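# Flip the upright steel cup mouth-down onto the plate

## Task

Invert the steel cup that currently sits with its opening facing up, so that it ends up resting on the bench plate with its opening facing down, then release it from the gripper.

## Robot and tools

Robot: two arms, left_arm and right_arm, each ending in a parallel two-finger gripper. The fingers extend along the gripper's own +z axis and close along its own y axis. The reported hand point (end_effector_position) lies midway between the finger pads, roughly 1 cm short of the tips.

Frame: every position and orientation lives in one scene frame. Origin is on the tabletop midway between the arms, +z is up, +x reaches out across the table, and left_arm sits toward +y. The arm names do not tell you which side of a picture an arm appears on. Positions are in metres; orientations are quaternions written w first (qw, qx, qy, qz). Reported hand positions can be slightly wrong, worse when an arm is stretched far.

Row layout (used by both motion tools): 16 numbers, always covering both arms even if only one should move: x, y, z, qw, qx, qy, qz, opening for left_arm, followed by the same eight for right_arm. x, y, z and the quaternion are an absolute target pose for that gripper in the scene frame, not an offset. Opening runs from -1 (closed) to +1 (fully open, 0.094 m).

execute_actions(actions): actions is a list of up to 15 actions; each action is a list of up to 15 rows, one row per 1/30 s control step. A short action keeps repeating its final row until 15 steps have passed. An empty list just returns the current state and images. If any target lies more than 0.6 m from that gripper's current position along any of the gripper's own axes, the action is rejected for both arms; if the first action fails this or anything is malformed, nothing runs at all.

move(target, speed, blocking): target is one 16-number row as above (absolute poses). Each gripper follows a straight line toward its pose; both paths finish together, lasting 0.5 to 10 s (cut off at 10 s). speed is the top path speed in m/s, 0.002 to 0.5, default 0.25; rotation is capped at twice that in rad/s, taking the shorter way round. Openings are sent when the move starts. Paths ignore obstacles and the other arm; grippers trail their path, may wander off it and may overshoot speed near full extension. Faster contact and aiming deeper past a surface both mean harder impacts. With blocking=false you get a result after 0.5 s while motion continues; other moves and execute_actions are refused until a result shows it has ended, so use wait or stop. The extra "move:" line reports the ending (done, off_target, moving, held, fault) and any limits: paced means the sent pose was clipped, held means a check blocked some steps (after which the arm may suddenly go fast). Each gripper's distance to its pose is also given. If only one arm is named, the other finished at rest near its pose.

wait(seconds): 0 to 10 s; lets the sim run while arms keep their last command; returns early if a running move ends.

stop(): brakes a running move; needs stopping room, more at speed. Fingers are not stopped.

zoom_image(camera, region): enlarged view of a region [x0, y0, x1, y1] in pixels (origin top-left, max 504x504) of the latest image from cam_head_left, cam_head_right (504x504), cam_left_wrist or cam_right_wrist (616x616, fisheye).

finished_scene(scene): ends the current scene (pass its number) once the robot has held the last command; irreversible, and reports whether the goal was met. The cup must still be mouth down on the plate and released at that moment.

Controller behaviour: each step the commanded pose is clamped to within 70 mm and 16 degrees of the measured pose, then joints are driven by damped inverse kinematics, favouring position over orientation. Far targets therefore need several actions; after an action ends, the arm only continues up to its last clamped pose. Motions often finish a centimetre or more short, usually low. "Hand target" lines show what each arm is currently driving toward. "pose unreachable" means the clearance check altered or blocked that arm's command. Joint limits (rad, base to gripper): waist ±2.880, shoulder 0 to 3.142, elbow 0 to 3.019, wrist pitch -1.693 to 1.571, wrist yaw ±1.571, wrist roll ±2.094.

Results: a state line "left_arm: … | right_arm: …" with each gripper's position and quaternion, grip_measured (measured finger opening on the command scale; last joint value is the opening in metres; each gripper may be off by about 1 mm), possible FAULT, MOTOR HOT and OVER-TEMPERATURE FAULT lines, plus four camera images in the order cam_head_left, cam_head_right, cam_left_wrist, cam_right_wrist.

Gripping: to hold something, command an opening lower than grip_measured; about 0.03 lower is firm, less is gentler. Pads push up to roughly 50 to 62 N, briefly more at first contact, and less on very thin parts. To keep an arm still, resend exactly its last reported pose and intended opening every call; to keep an orientation, repeat the same quaternion in every row rather than copying drifted readings.

Avoid: dropping the cup or pushing anything off the table (that fails the job), slams and hard pushes, arms colliding or pressing on each other, and holding loads long enough to overheat a motor (at 100 °C that arm goes limp and falls). The simulation keeps running while you compose replies, holding the last command. Occasional disturbances may tug a held part or nudge loose objects.

Each tool is called after "Request:" by a JSON object that holds its "name" and its "arguments".

## Session

Request:
{"name": "execute_actions", "arguments": {"actions": []}}

Scene clock: 0.00 s.
left_arm: end_effector_position=(+0.3834, -0.1506, +0.3644) grip_measured=+1.000 end_effector_quat_wxyz=(+0.221, +0.724, +0.441, +0.482) | right_arm: end_effector_position=(+0.3969, -0.4509, +0.2220) grip_measured=+1.000 end_effector_quat_wxyz=(+0.617, +0.483, +0.491, +0.380)
Joint positions: left_arm=[-0.861  1.533  1.487 -0.782 -0.936  1.446  0.094] | right_arm=[-0.491  1.238  0.33   0.959 -0.075  1.333  0.094]
Joint velocities: left_arm=[-0.005  0.005 -0.002 -0.007 -0.051  0.037  0.   ] | right_arm=[ 0.015 -0.024  0.017 -0.022 -0.022  0.007  0.   ]
Motor temperatures (°C, as the motors report them): left_arm=[27 27 27 26 28 28] | right_arm=[29 27 26 26 28 26]
Hand target (left_arm): +0.385, -0.153, +0.385; +0.240, +0.714, +0.447, +0.483
Hand target (right_arm): +0.402, -0.452, +0.232; +0.625, +0.477, +0.485, +0.384

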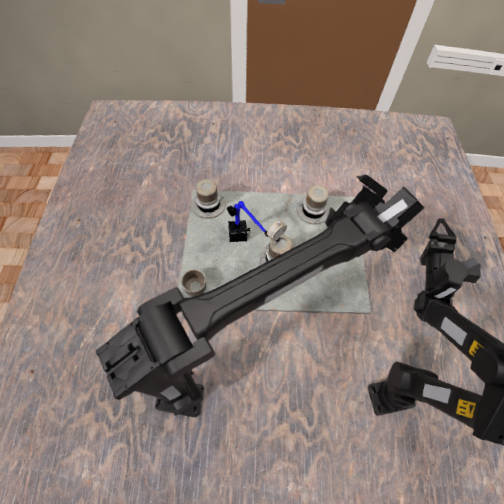

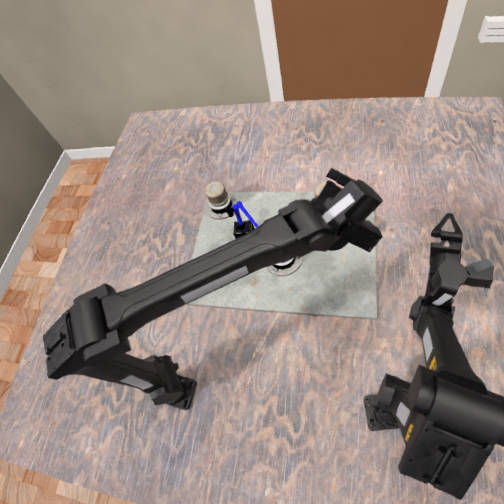

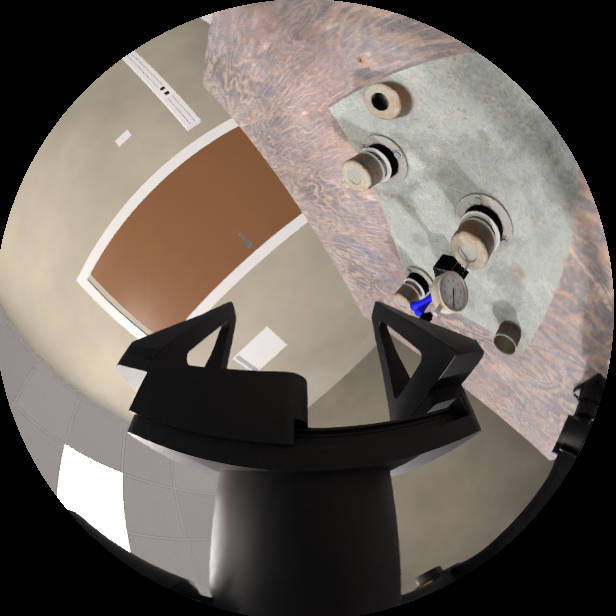

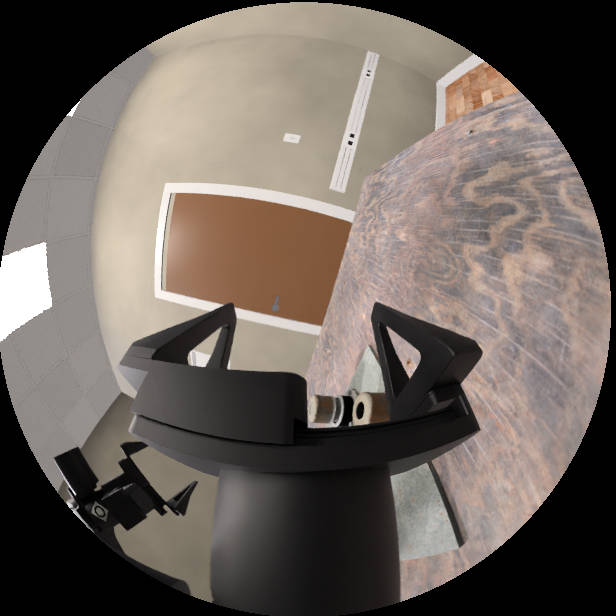

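Request:
{"name": "move", "arguments": {"target": [0.25,0.27,0.22,0,0,1,0,1,0.3969,-0.4509,0.222,0.617,0.483,0.491,0.38,1], "speed": 0.4}}

Request:
{"name": "zoom_image", "arguments": {"camera": "cam_head_left", "region": [150,160,400,340]}}

Scene clock: 5.83 s.
left_arm: end_effector_position=(+0.2605, +0.2784, +0.2199) grip_measured=+1.000 end_effector_quat_wxyz=(+0.001, -0.006, +1.000, -0.001) | right_arm: end_effector_position=(+0.3969, -0.4509, +0.2220) grip_measured=+1.000 end_effector_quat_wxyz=(+0.617, +0.483, +0.491, +0.380)
Joint positions: left_arm=[ 0.206  1.148  1.048 -1.47   0.001  0.063  0.094] | right_arm=[-0.491  1.238  0.33   0.959 -0.075  1.333  0.094]
Joint velocities: left_arm=[-0.015 -0.005 -0.007  0.002 -0.022 -0.051  0.   ] | right_arm=[-0.005 -0.005 -0.002 -0.002 -0.022 -0.022  0.   ]
Motor temperatures (°C, as the motors report them): left_arm=[27 28 29 26 28 28] | right_arm=[29 27 27 26 28 26]
Hand target (left_arm): +0.256, +0.277, +0.222; +0.000, +0.001, +1.000, -0.002
Hand target (right_arm): +0.397, -0.451, +0.222; +0.617, +0.483, +0.491, +0.380
Off the commanded pose (left_arm): 0.013 m, 1 deg.
Off the commanded pose (right_arm): 0.000 m, 0 deg.
move: off_target (left_arm)

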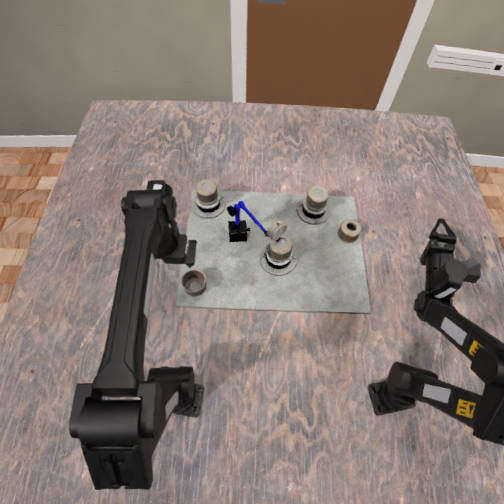

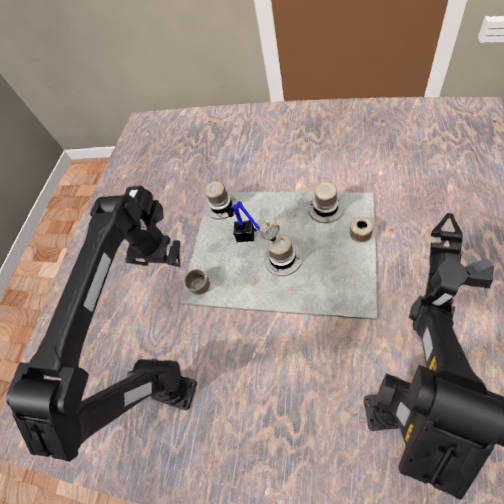

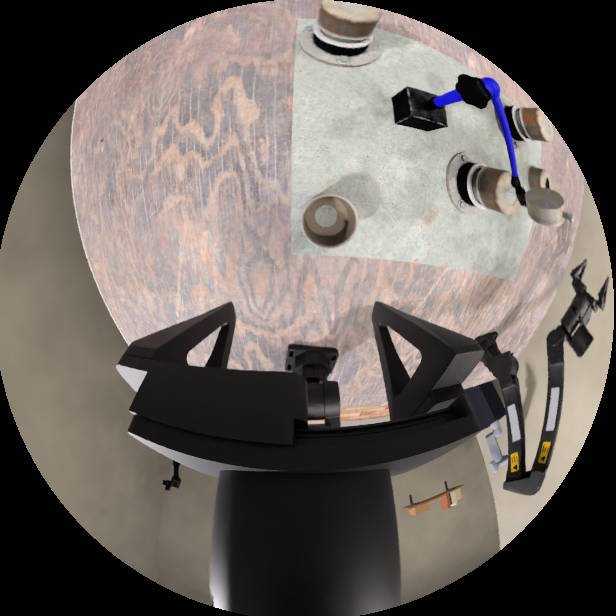

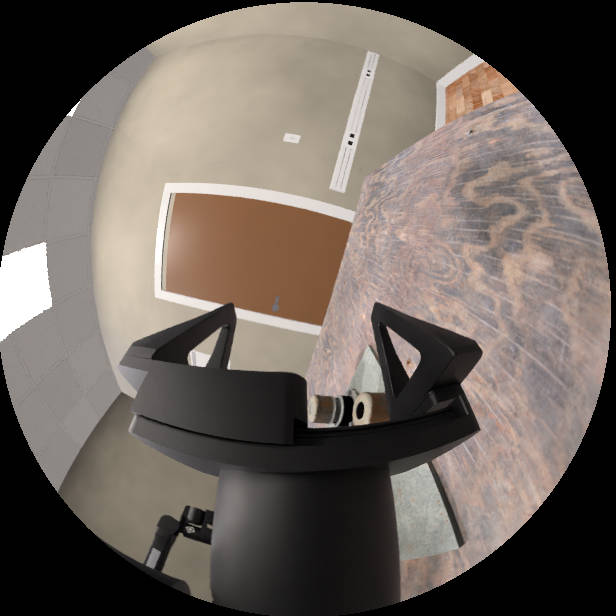

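Region (150, 160, 400, 340) of cam_head_left's 504x504 image, scaled by 2.016, with more detail than that image has; it fills the top 363 rows of this view, and the rest is white.

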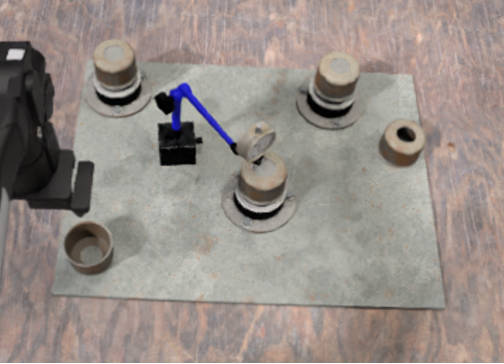

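Request:
{"name": "move", "arguments": {"target": [0.30,0.24,0.11,0,0,1,0,1,0.3,-0.3,0.25,0.617,0.483,0.491,0.38,1]}}

Scene clock: 7.90 s.
left_arm: end_effector_position=(+0.2964, +0.2410, +0.1101) grip_measured=+1.000 end_effector_quat_wxyz=(-0.005, +0.002, +1.000, -0.001) | right_arm: end_effector_position=(+0.2991, -0.2999, +0.2524) grip_measured=+1.000 end_effector_quat_wxyz=(+0.615, +0.486, +0.485, +0.387)
Joint positions: left_arm=[ 0.09   1.334  0.906 -1.152  0.002 -0.036  0.094] | right_arm=[0.222 0.659 0.173 0.556 0.636 1.306 0.094]
Joint velocities: left_arm=[-0.005  0.005 -0.012 -0.002 -0.022 -0.051  0.   ] | right_arm=[-0.005 -0.005 -0.012 -0.012  0.051  0.007  0.   ]
Motor temperatures (°C, as the motors report them): left_arm=[27 28 29 26 28 28] | right_arm=[29 27 27 26 28 26]
Hand target (left_arm): +0.299, +0.239, +0.109; +0.000, -0.000, +1.000, -0.000
Hand target (right_arm): +0.298, -0.300, +0.249; +0.615, +0.485, +0.490, +0.382
Off the commanded pose (left_arm): 0.004 m, 1 deg.
Off the commanded pose (right_arm): 0.003 m, 1 deg.
move: done

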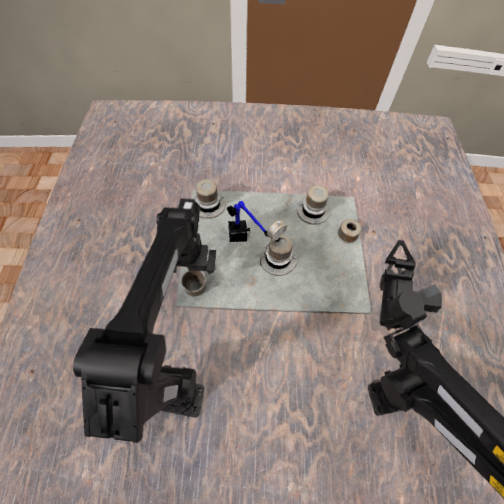

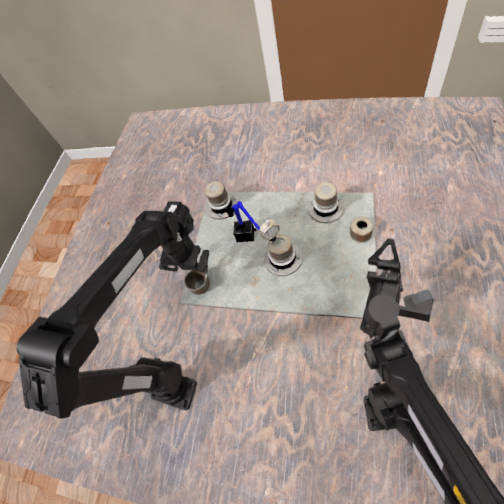

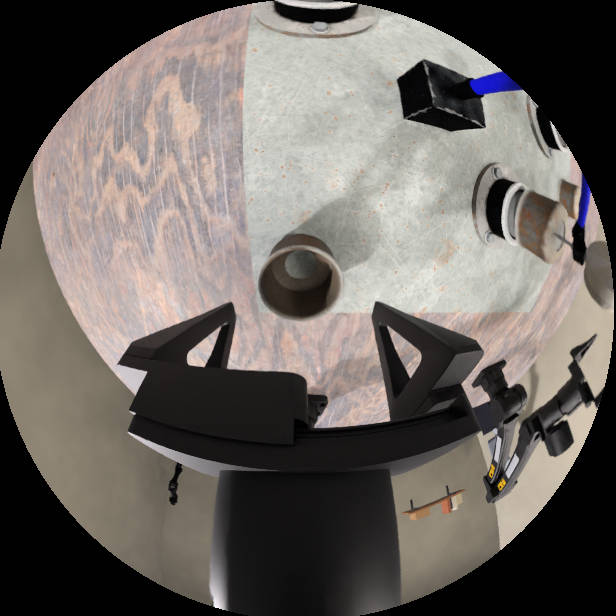

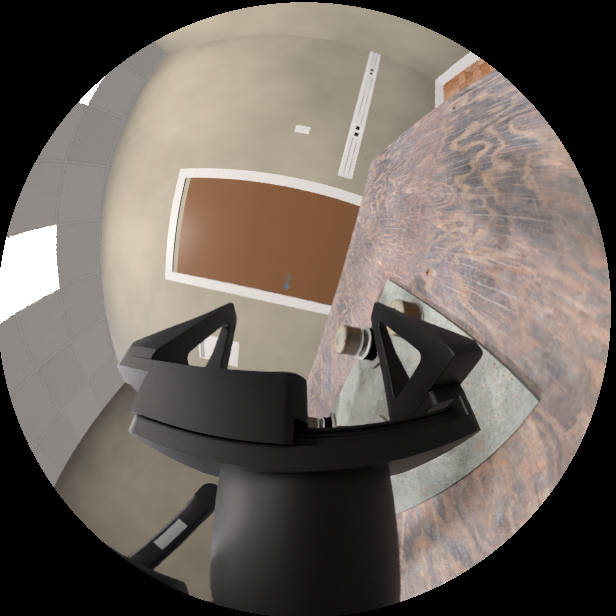

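Request:
{"name": "move", "arguments": {"target": [0.30,0.242,0.055,0,0,1,0,1,0.3,-0.3,0.25,0.617,0.483,0.491,0.38,1], "speed": 0.1}}

Scene clock: 9.33 s.
left_arm: end_effector_position=(+0.2974, +0.2410, +0.0573) grip_measured=+1.000 end_effector_quat_wxyz=(-0.003, +0.002, +1.000, -0.001) | right_arm: end_effector_position=(+0.2991, -0.2999, +0.2524) grip_measured=+1.000 end_effector_quat_wxyz=(+0.616, +0.485, +0.487, +0.385)
Joint positions: left_arm=[ 0.09   1.412  0.823 -0.988  0.002 -0.037  0.094] | right_arm=[0.222 0.659 0.173 0.556 0.636 1.299 0.094]
Joint velocities: left_arm=[-0.005 -0.015  0.007  0.007 -0.037  0.007  0.   ] | right_arm=[ 0.005 -0.005  0.012 -0.012  0.022 -0.066  0.   ]
Motor temperatures (°C, as the motors report them): left_arm=[27 28 29 26 28 28] | right_arm=[29 27 27 26 28 26]
Hand target (left_arm): +0.300, +0.242, +0.055; -0.000, +0.000, +1.000, +0.000
Hand target (right_arm): +0.300, -0.300, +0.250; +0.617, +0.483, +0.491, +0.380
Off the commanded pose (left_arm): 0.004 m, 0 deg.
Off the commanded pose (right_arm): 0.003 m, 1 deg.
move: done

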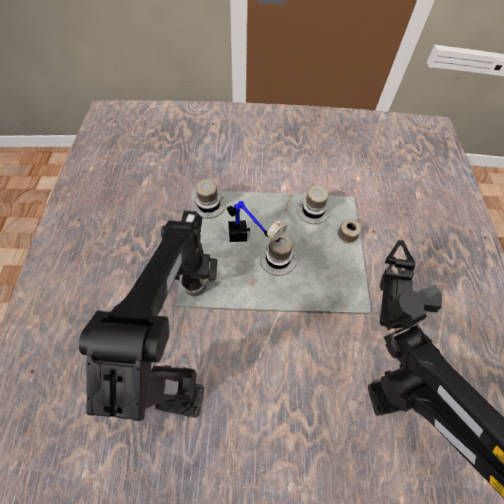

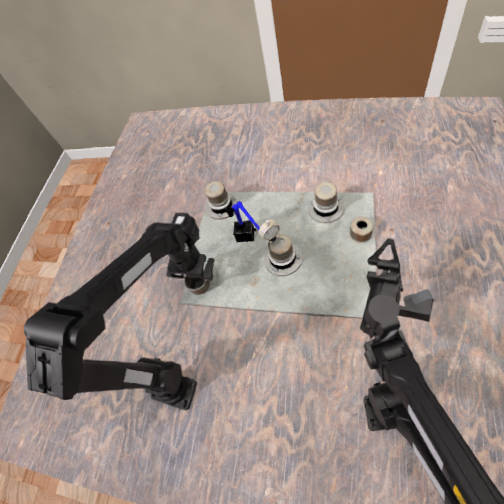

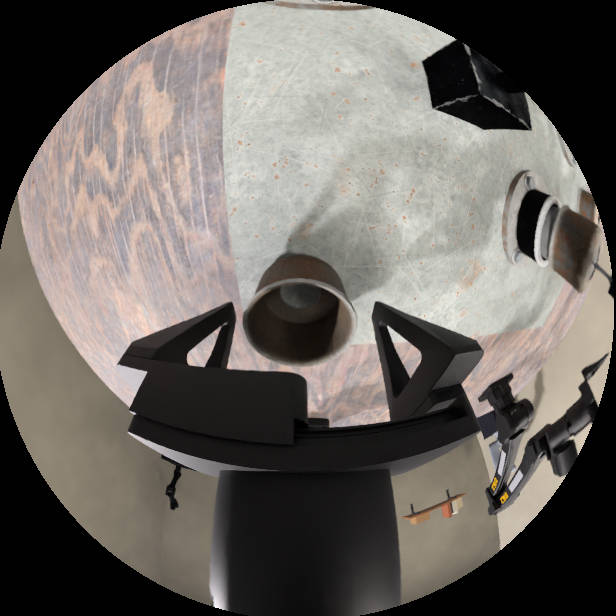

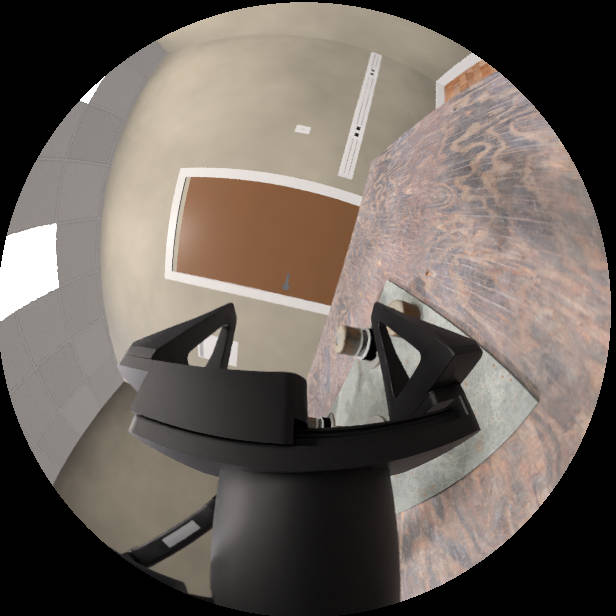

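Request:
{"name": "move", "arguments": {"target": [0.291,0.245,0.034,0,0,1,0,1,0.3,-0.3,0.25,0.617,0.483,0.491,0.38,1], "speed": 0.06}}

Request:
{"name": "move", "arguments": {"target": [0.291,0.245,0.034,0,0,1,0,0.4,0.3,-0.3,0.25,0.617,0.483,0.491,0.38,1]}}

Scene clock: 10.77 s.
left_arm: end_effector_position=(+0.2900, +0.2414, +0.0386) grip_measured=+1.000 end_effector_quat_wxyz=(+0.001, +0.001, +1.000, -0.001) | right_arm: end_effector_position=(+0.2991, -0.2999, +0.2524) grip_measured=+1.000 end_effector_quat_wxyz=(+0.617, +0.484, +0.487, +0.385)
Joint positions: left_arm=[ 0.09   1.423  0.774 -0.921  0.002 -0.037  0.094] | right_arm=[0.222 0.659 0.173 0.556 0.636 1.299 0.094]
Joint velocities: left_arm=[-0.015 -0.005 -0.017 -0.012  0.007  0.007  0.   ] | right_arm=[-0.034 -0.005 -0.007 -0.007 -0.081  0.022  0.   ]
Motor temperatures (°C, as the motors report them): left_arm=[27 28 29 26 28 28] | right_arm=[29 27 28 26 28 26]
Hand target (left_arm): +0.291, +0.245, +0.034; +0.000, +0.000, +1.000, +0.000
Hand target (right_arm): +0.300, -0.300, +0.250; +0.617, +0.483, +0.491, +0.380
Off the commanded pose (left_arm): 0.006 m, 0 deg.
Off the commanded pose (right_arm): 0.003 m, 1 deg.
move: done

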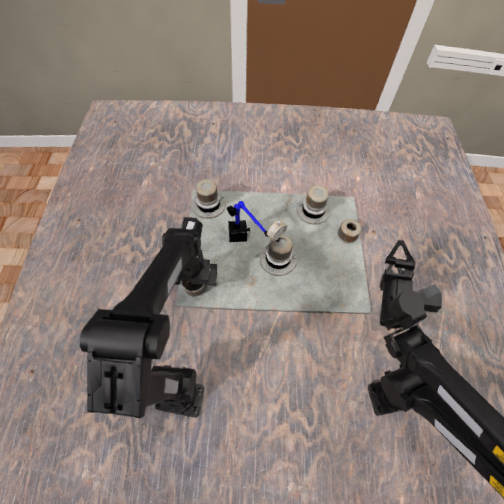

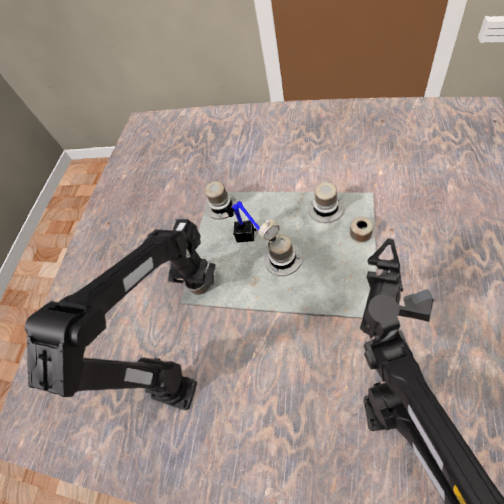

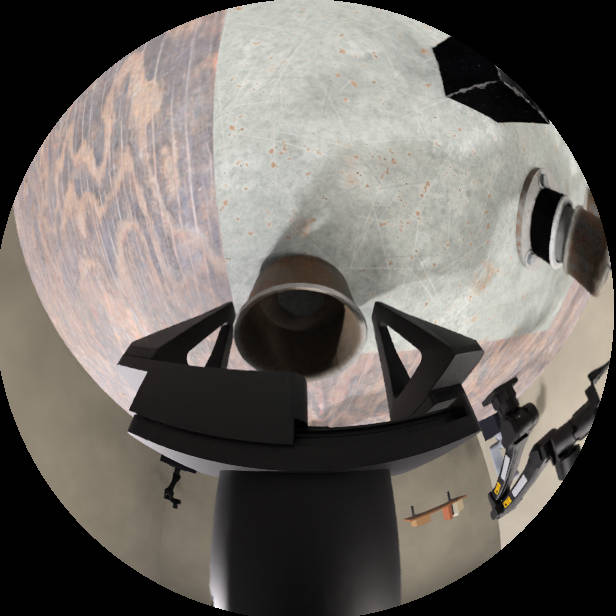

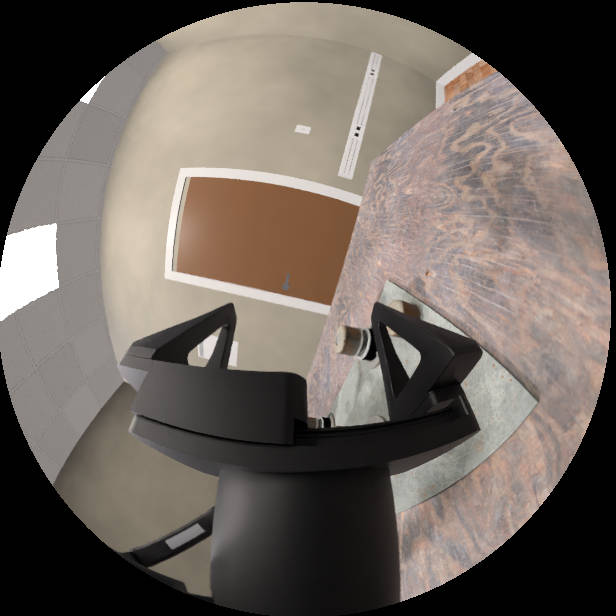

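Scene clock: 11.47 s.
left_arm: end_effector_position=(+0.2900, +0.2417, +0.0385) grip_measured=+0.475 end_effector_quat_wxyz=(+0.000, +0.001, +1.000, -0.000) | right_arm: end_effector_position=(+0.2991, -0.2999, +0.2524) grip_measured=+1.000 end_effector_quat_wxyz=(+0.617, +0.484, +0.487, +0.385)
Joint positions: left_arm=[ 0.09   1.423  0.774 -0.921  0.001 -0.037  0.069] | right_arm=[0.222 0.659 0.173 0.556 0.636 1.299 0.094]
Joint velocities: left_arm=[-0.005 -0.015 -0.012  0.002 -0.051  0.022 -0.001] | right_arm=[-0.005  0.005 -0.007 -0.017  0.007 -0.022  0.   ]
Motor temperatures (°C, as the motors report them): left_arm=[27 28 29 26 28 28] | right_arm=[29 27 28 26 28 26]
Hand target (left_arm): +0.291, +0.245, +0.034; -0.000, -0.000, +1.000, +0.000
Hand target (right_arm): +0.300, -0.300, +0.250; +0.617, +0.483, +0.491, +0.380
Off the commanded pose (left_arm): 0.006 m, 0 deg.
Off the commanded pose (right_arm): 0.003 m, 1 deg.
move: done

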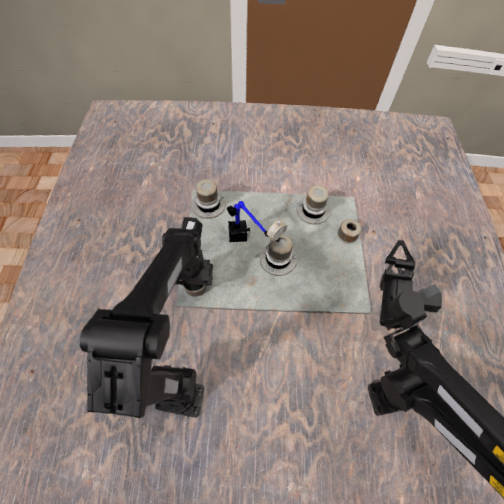

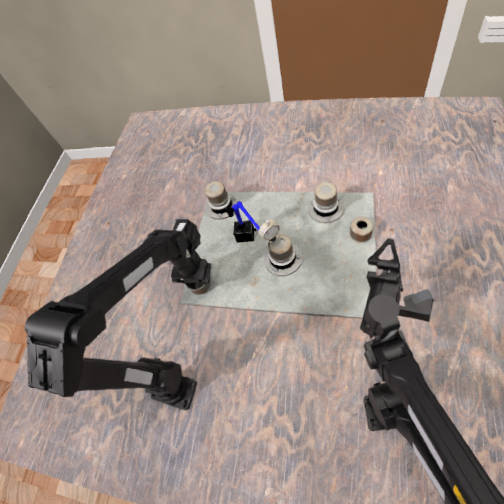

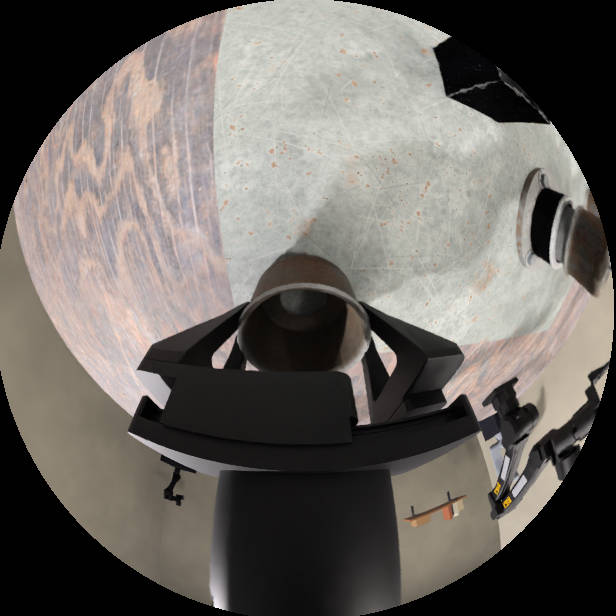

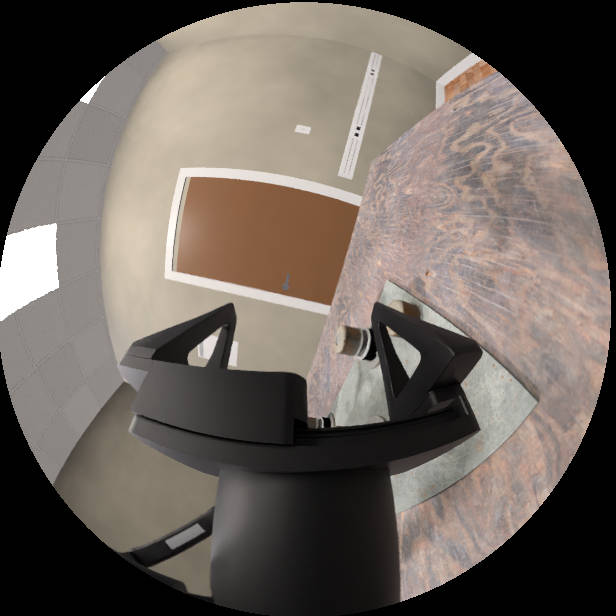

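Request:
{"name": "move", "arguments": {"target": [0.28,0.24,0.2,0,0,1,0,0.43,0.25,-0.2,0.3,0.27,0.27,0.653,0.653,1]}}

Request:
{"name": "move", "arguments": {"target": [0.22,0.02,0.3,0.5,0.5,0.5,-0.5,0.43,0.22,-0.1,0.3,0,0,0.707,0.707,1], "speed": 0.3}}

Scene clock: 14.83 s.
left_arm: end_effector_position=(+0.2608, +0.2429, +0.1684) grip_measured=+0.475 end_effector_quat_wxyz=(-0.040, +0.001, +0.999, +0.001) | right_arm: end_effector_position=(+0.2383, -0.1992, +0.2608) grip_measured=+1.000 end_effector_quat_wxyz=(+0.247, +0.288, +0.669, +0.640)
Joint positions: left_arm=[ 0.09   1.228  0.973 -1.395  0.001 -0.037  0.069] | right_arm=[-0.12   0.387  0.231  0.076 -0.725  1.556  0.094]
Joint velocities: left_arm=[-0.005 -0.015  0.007 -0.012  0.022  0.037 -0.   ] | right_arm=[-0.005  0.005  0.012 -0.017 -0.037  0.022  0.   ]
Motor temperatures (°C, as the motors report them): left_arm=[27 28 30 26 28 28] | right_arm=[29 27 29 26 28 26]
Hand target (left_arm): +0.279, +0.240, +0.200; +0.000, +0.000, +1.000, -0.000
Hand target (right_arm): +0.245, -0.202, +0.299; +0.270, +0.271, +0.655, +0.651
Off the commanded pose (left_arm): 0.037 m, 5 deg.
Off the commanded pose (right_arm): 0.041 m, 4 deg.
move: off_target (left_arm, right_arm)

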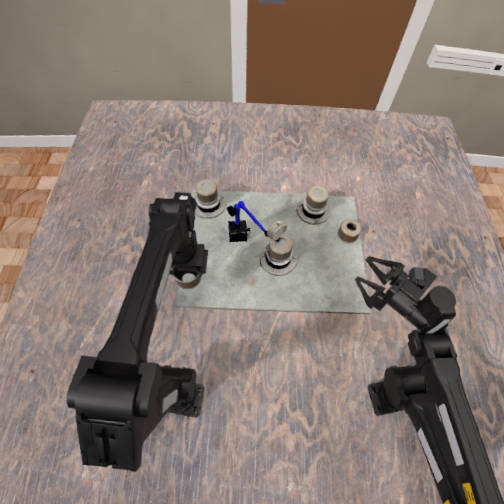

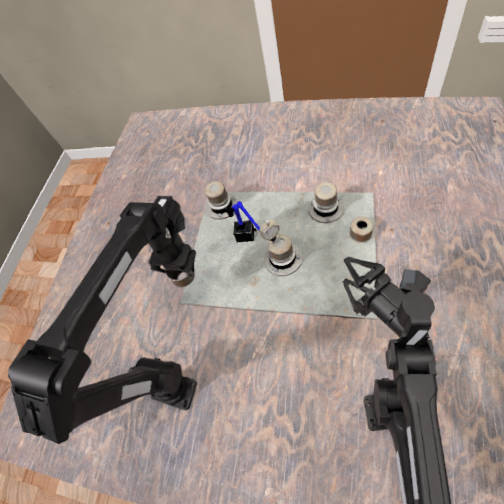

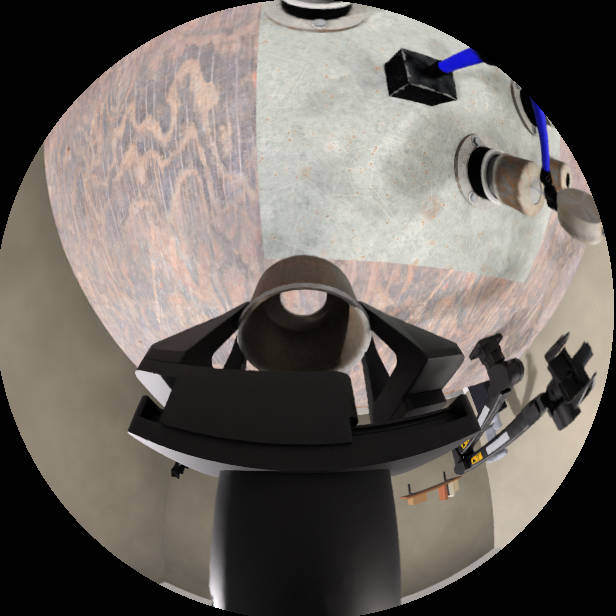

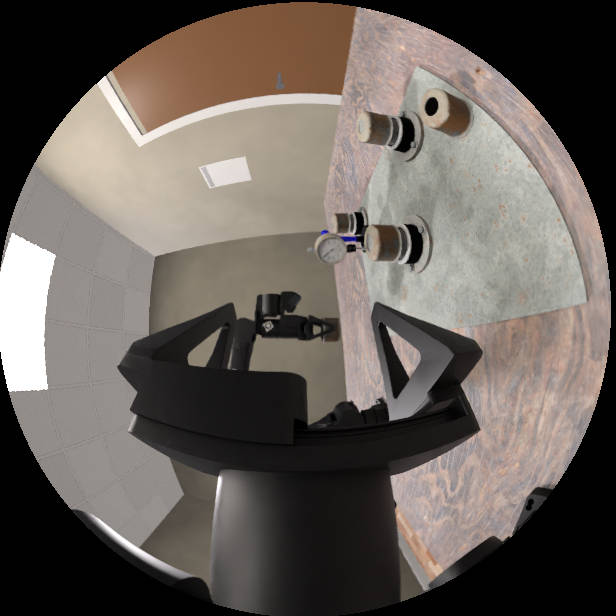

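Scene clock: 19.27 s.
left_arm: end_effector_position=(+0.2168, +0.0221, +0.2977) grip_measured=+0.476 end_effector_quat_wxyz=(+0.498, +0.498, +0.506, -0.498) | right_arm: end_effector_position=(+0.2103, -0.1074, +0.2749) grip_measured=+1.000 end_effector_quat_wxyz=(-0.014, +0.024, +0.713, +0.701)
Joint positions: left_arm=[-0.099  0.95   0.471  0.443  1.333  0.027  0.069] | right_arm=[ 0.029  0.882  0.383  0.427 -1.336  1.554  0.094]
Joint velocities: left_arm=[ 0.005 -0.005  0.007  0.032  0.022 -0.051 -0.   ] | right_arm=[-0.015  0.005 -0.017 -0.017 -0.022 -0.007  0.   ]
Motor temperatures (°C, as the motors report them): left_arm=[27 28 30 26 29 28] | right_arm=[29 27 30 26 28 26]
Hand target (left_arm): +0.217, +0.020, +0.302; +0.501, +0.501, +0.500, -0.498
Hand target (right_arm): +0.218, -0.102, +0.300; -0.001, +0.000, +0.708, +0.706
Off the commanded pose (left_arm): 0.004 m, 1 deg.
Off the commanded pose (right_arm): 0.028 m, 3 deg.
move: off_target (right_arm)

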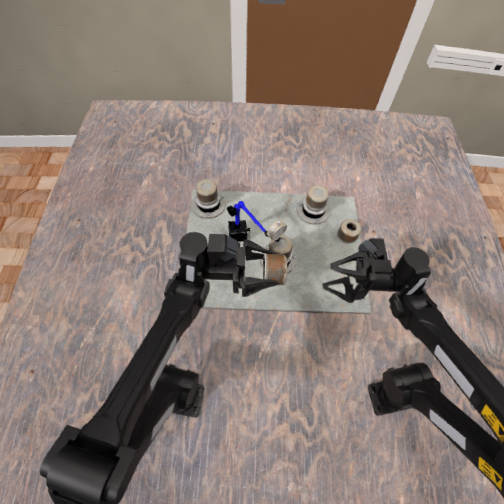

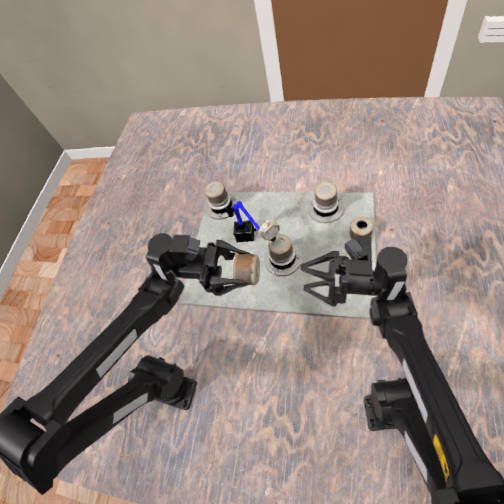

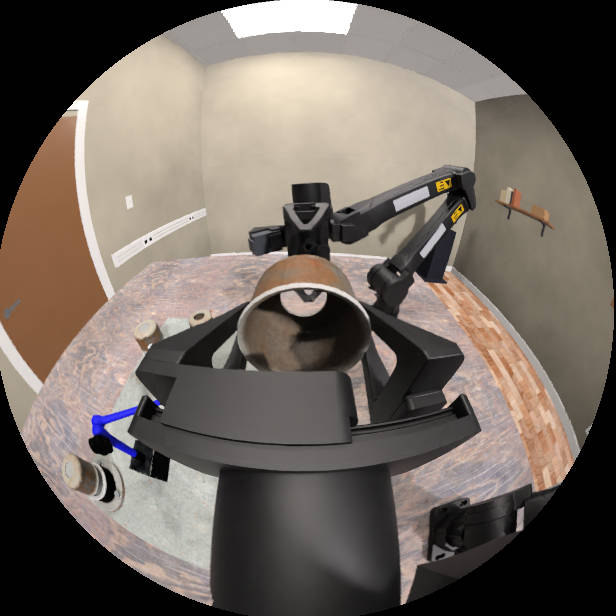

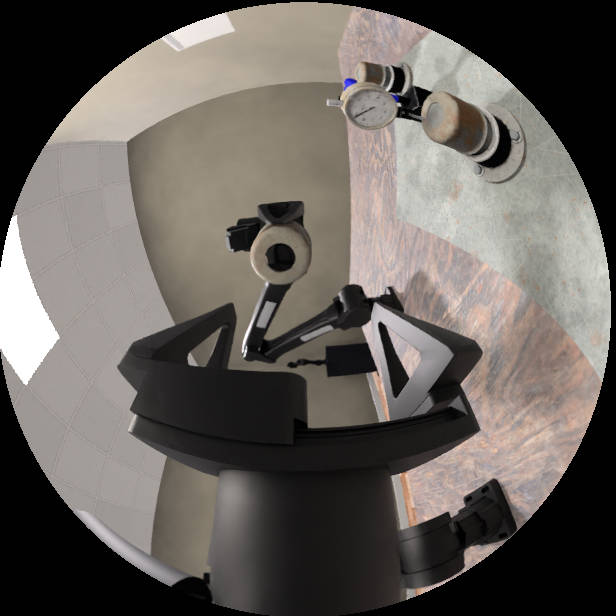

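Request:
{"name": "move", "arguments": {"target": [0.22,0.02,0.3,0.5,0.5,0.5,-0.5,0.43,0.224,-0.05,0.32,0,0,0.707,0.707,1], "speed": 0.1}}

Scene clock: 20.80 s.
left_arm: end_effector_position=(+0.2183, +0.0217, +0.2929) grip_measured=+0.476 end_effector_quat_wxyz=(+0.494, +0.495, +0.510, -0.502) | right_arm: end_effector_position=(+0.2147, -0.0581, +0.2979) grip_measured=+1.000 end_effector_quat_wxyz=(-0.009, +0.015, +0.712, +0.702)
Joint positions: left_arm=[-0.099  0.967  0.466  0.461  1.335  0.015  0.069] | right_arm=[ 0.208  0.922  0.46   0.427 -1.164  1.572  0.094]
Joint velocities: left_arm=[-0.005 -0.005 -0.012 -0.002 -0.007 -0.022  0.   ] | right_arm=[-0.015 -0.005 -0.007  0.012  0.022  0.037  0.   ]
Motor temperatures (°C, as the motors report them): left_arm=[27 28 31 26 29 28] | right_arm=[29 27 31 26 28 26]
Hand target (left_arm): +0.220, +0.020, +0.300; +0.500, +0.500, +0.500, -0.500
Hand target (right_arm): +0.222, -0.051, +0.320; -0.000, +0.000, +0.706, +0.708
Off the commanded pose (left_arm): 0.008 m, 1 deg.
Off the commanded pose (right_arm): 0.025 m, 2 deg.
move: off_target (right_arm)

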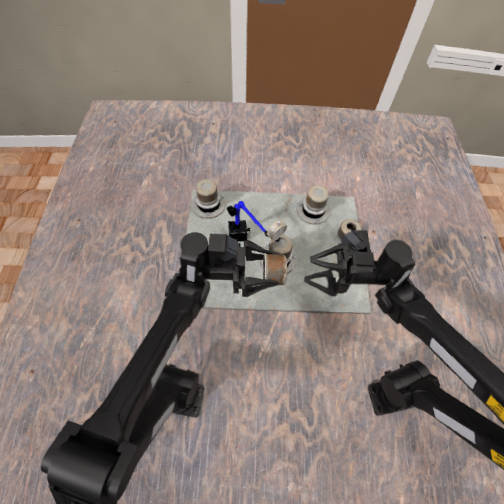

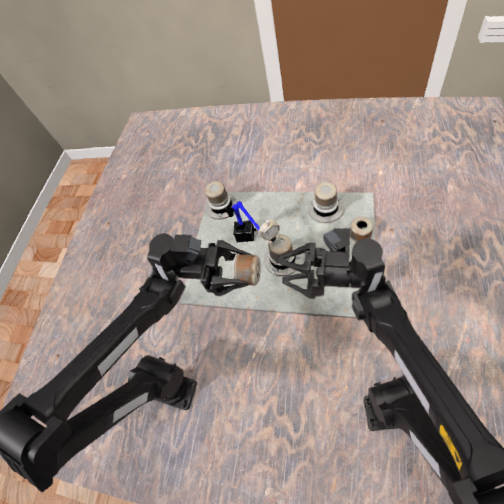

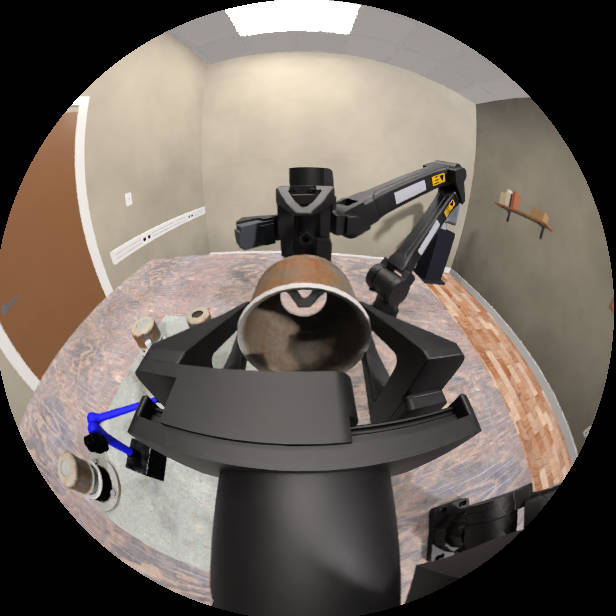

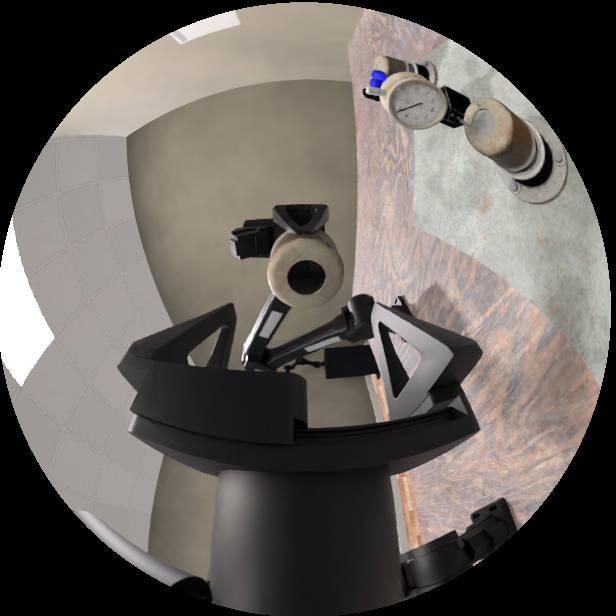

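Aligned in both wrist views. Advancing over the base of the cup.

Request:
{"name": "move", "arguments": {"target": [0.22,0.02,0.297,0.5,0.5,0.5,-0.5,0.43,0.221,0.005,0.305,0,0,0.707,0.707,1], "speed": 0.06}}

Scene clock: 22.67 s.
left_arm: end_effector_position=(+0.2184, +0.0218, +0.2903) grip_measured=+0.476 end_effector_quat_wxyz=(+0.494, +0.495, +0.510, -0.502) | right_arm: end_effector_position=(+0.2122, -0.0068, +0.2797) grip_measured=+1.000 end_effector_quat_wxyz=(-0.013, +0.021, +0.717, +0.696)
Joint positions: left_arm=[-0.098  0.973  0.461  0.473  1.336  0.014  0.069] | right_arm=[ 0.379  1.033  0.477  0.501 -0.991  1.572  0.094]
Joint velocities: left_arm=[-0.005 -0.015 -0.002  0.012  0.007 -0.022 -0.   ] | right_arm=[ 0.005 -0.015  0.002 -0.022 -0.095  0.007  0.   ]
Motor temperatures (°C, as the motors report them): left_arm=[27 28 31 26 29 28] | right_arm=[29 27 31 26 28 26]
Hand target (left_arm): +0.220, +0.020, +0.297; +0.500, +0.500, +0.500, -0.500
Hand target (right_arm): +0.220, +0.004, +0.305; -0.000, +0.000, +0.707, +0.708
Off the commanded pose (left_arm): 0.007 m, 1 deg.
Off the commanded pose (right_arm): 0.029 m, 3 deg.
move: off_target (right_arm)

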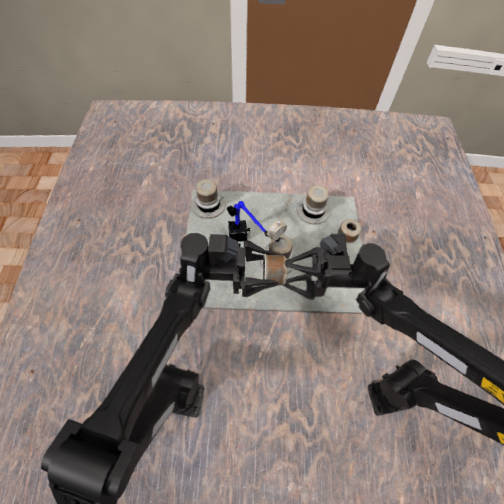

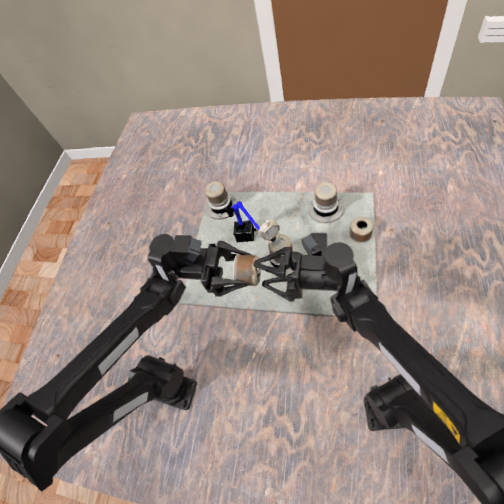

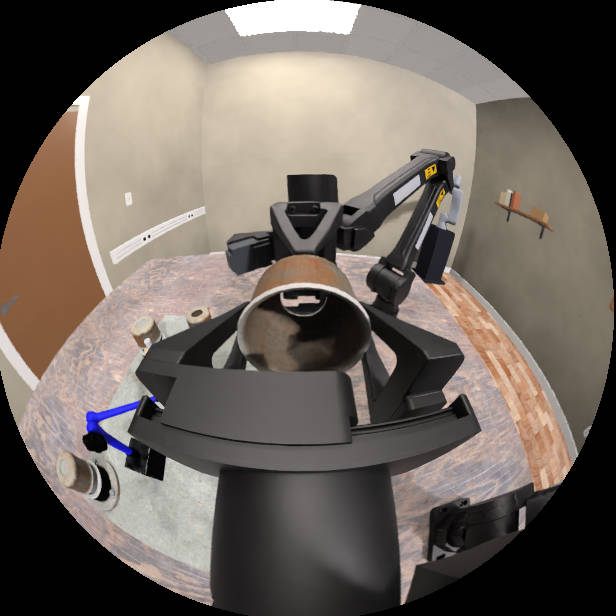

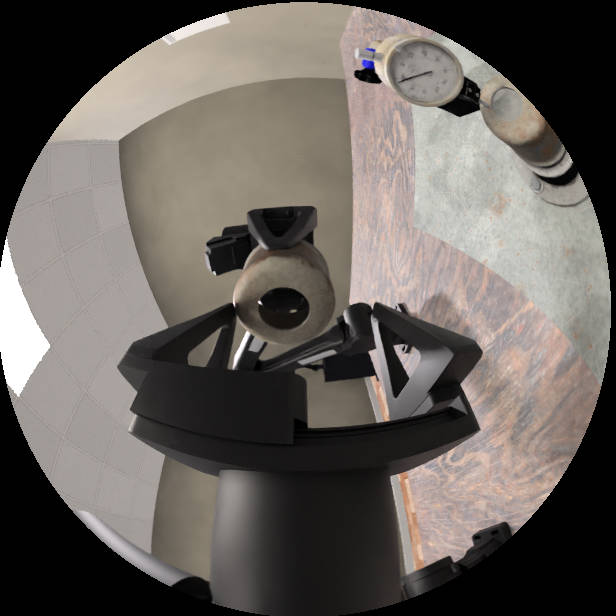

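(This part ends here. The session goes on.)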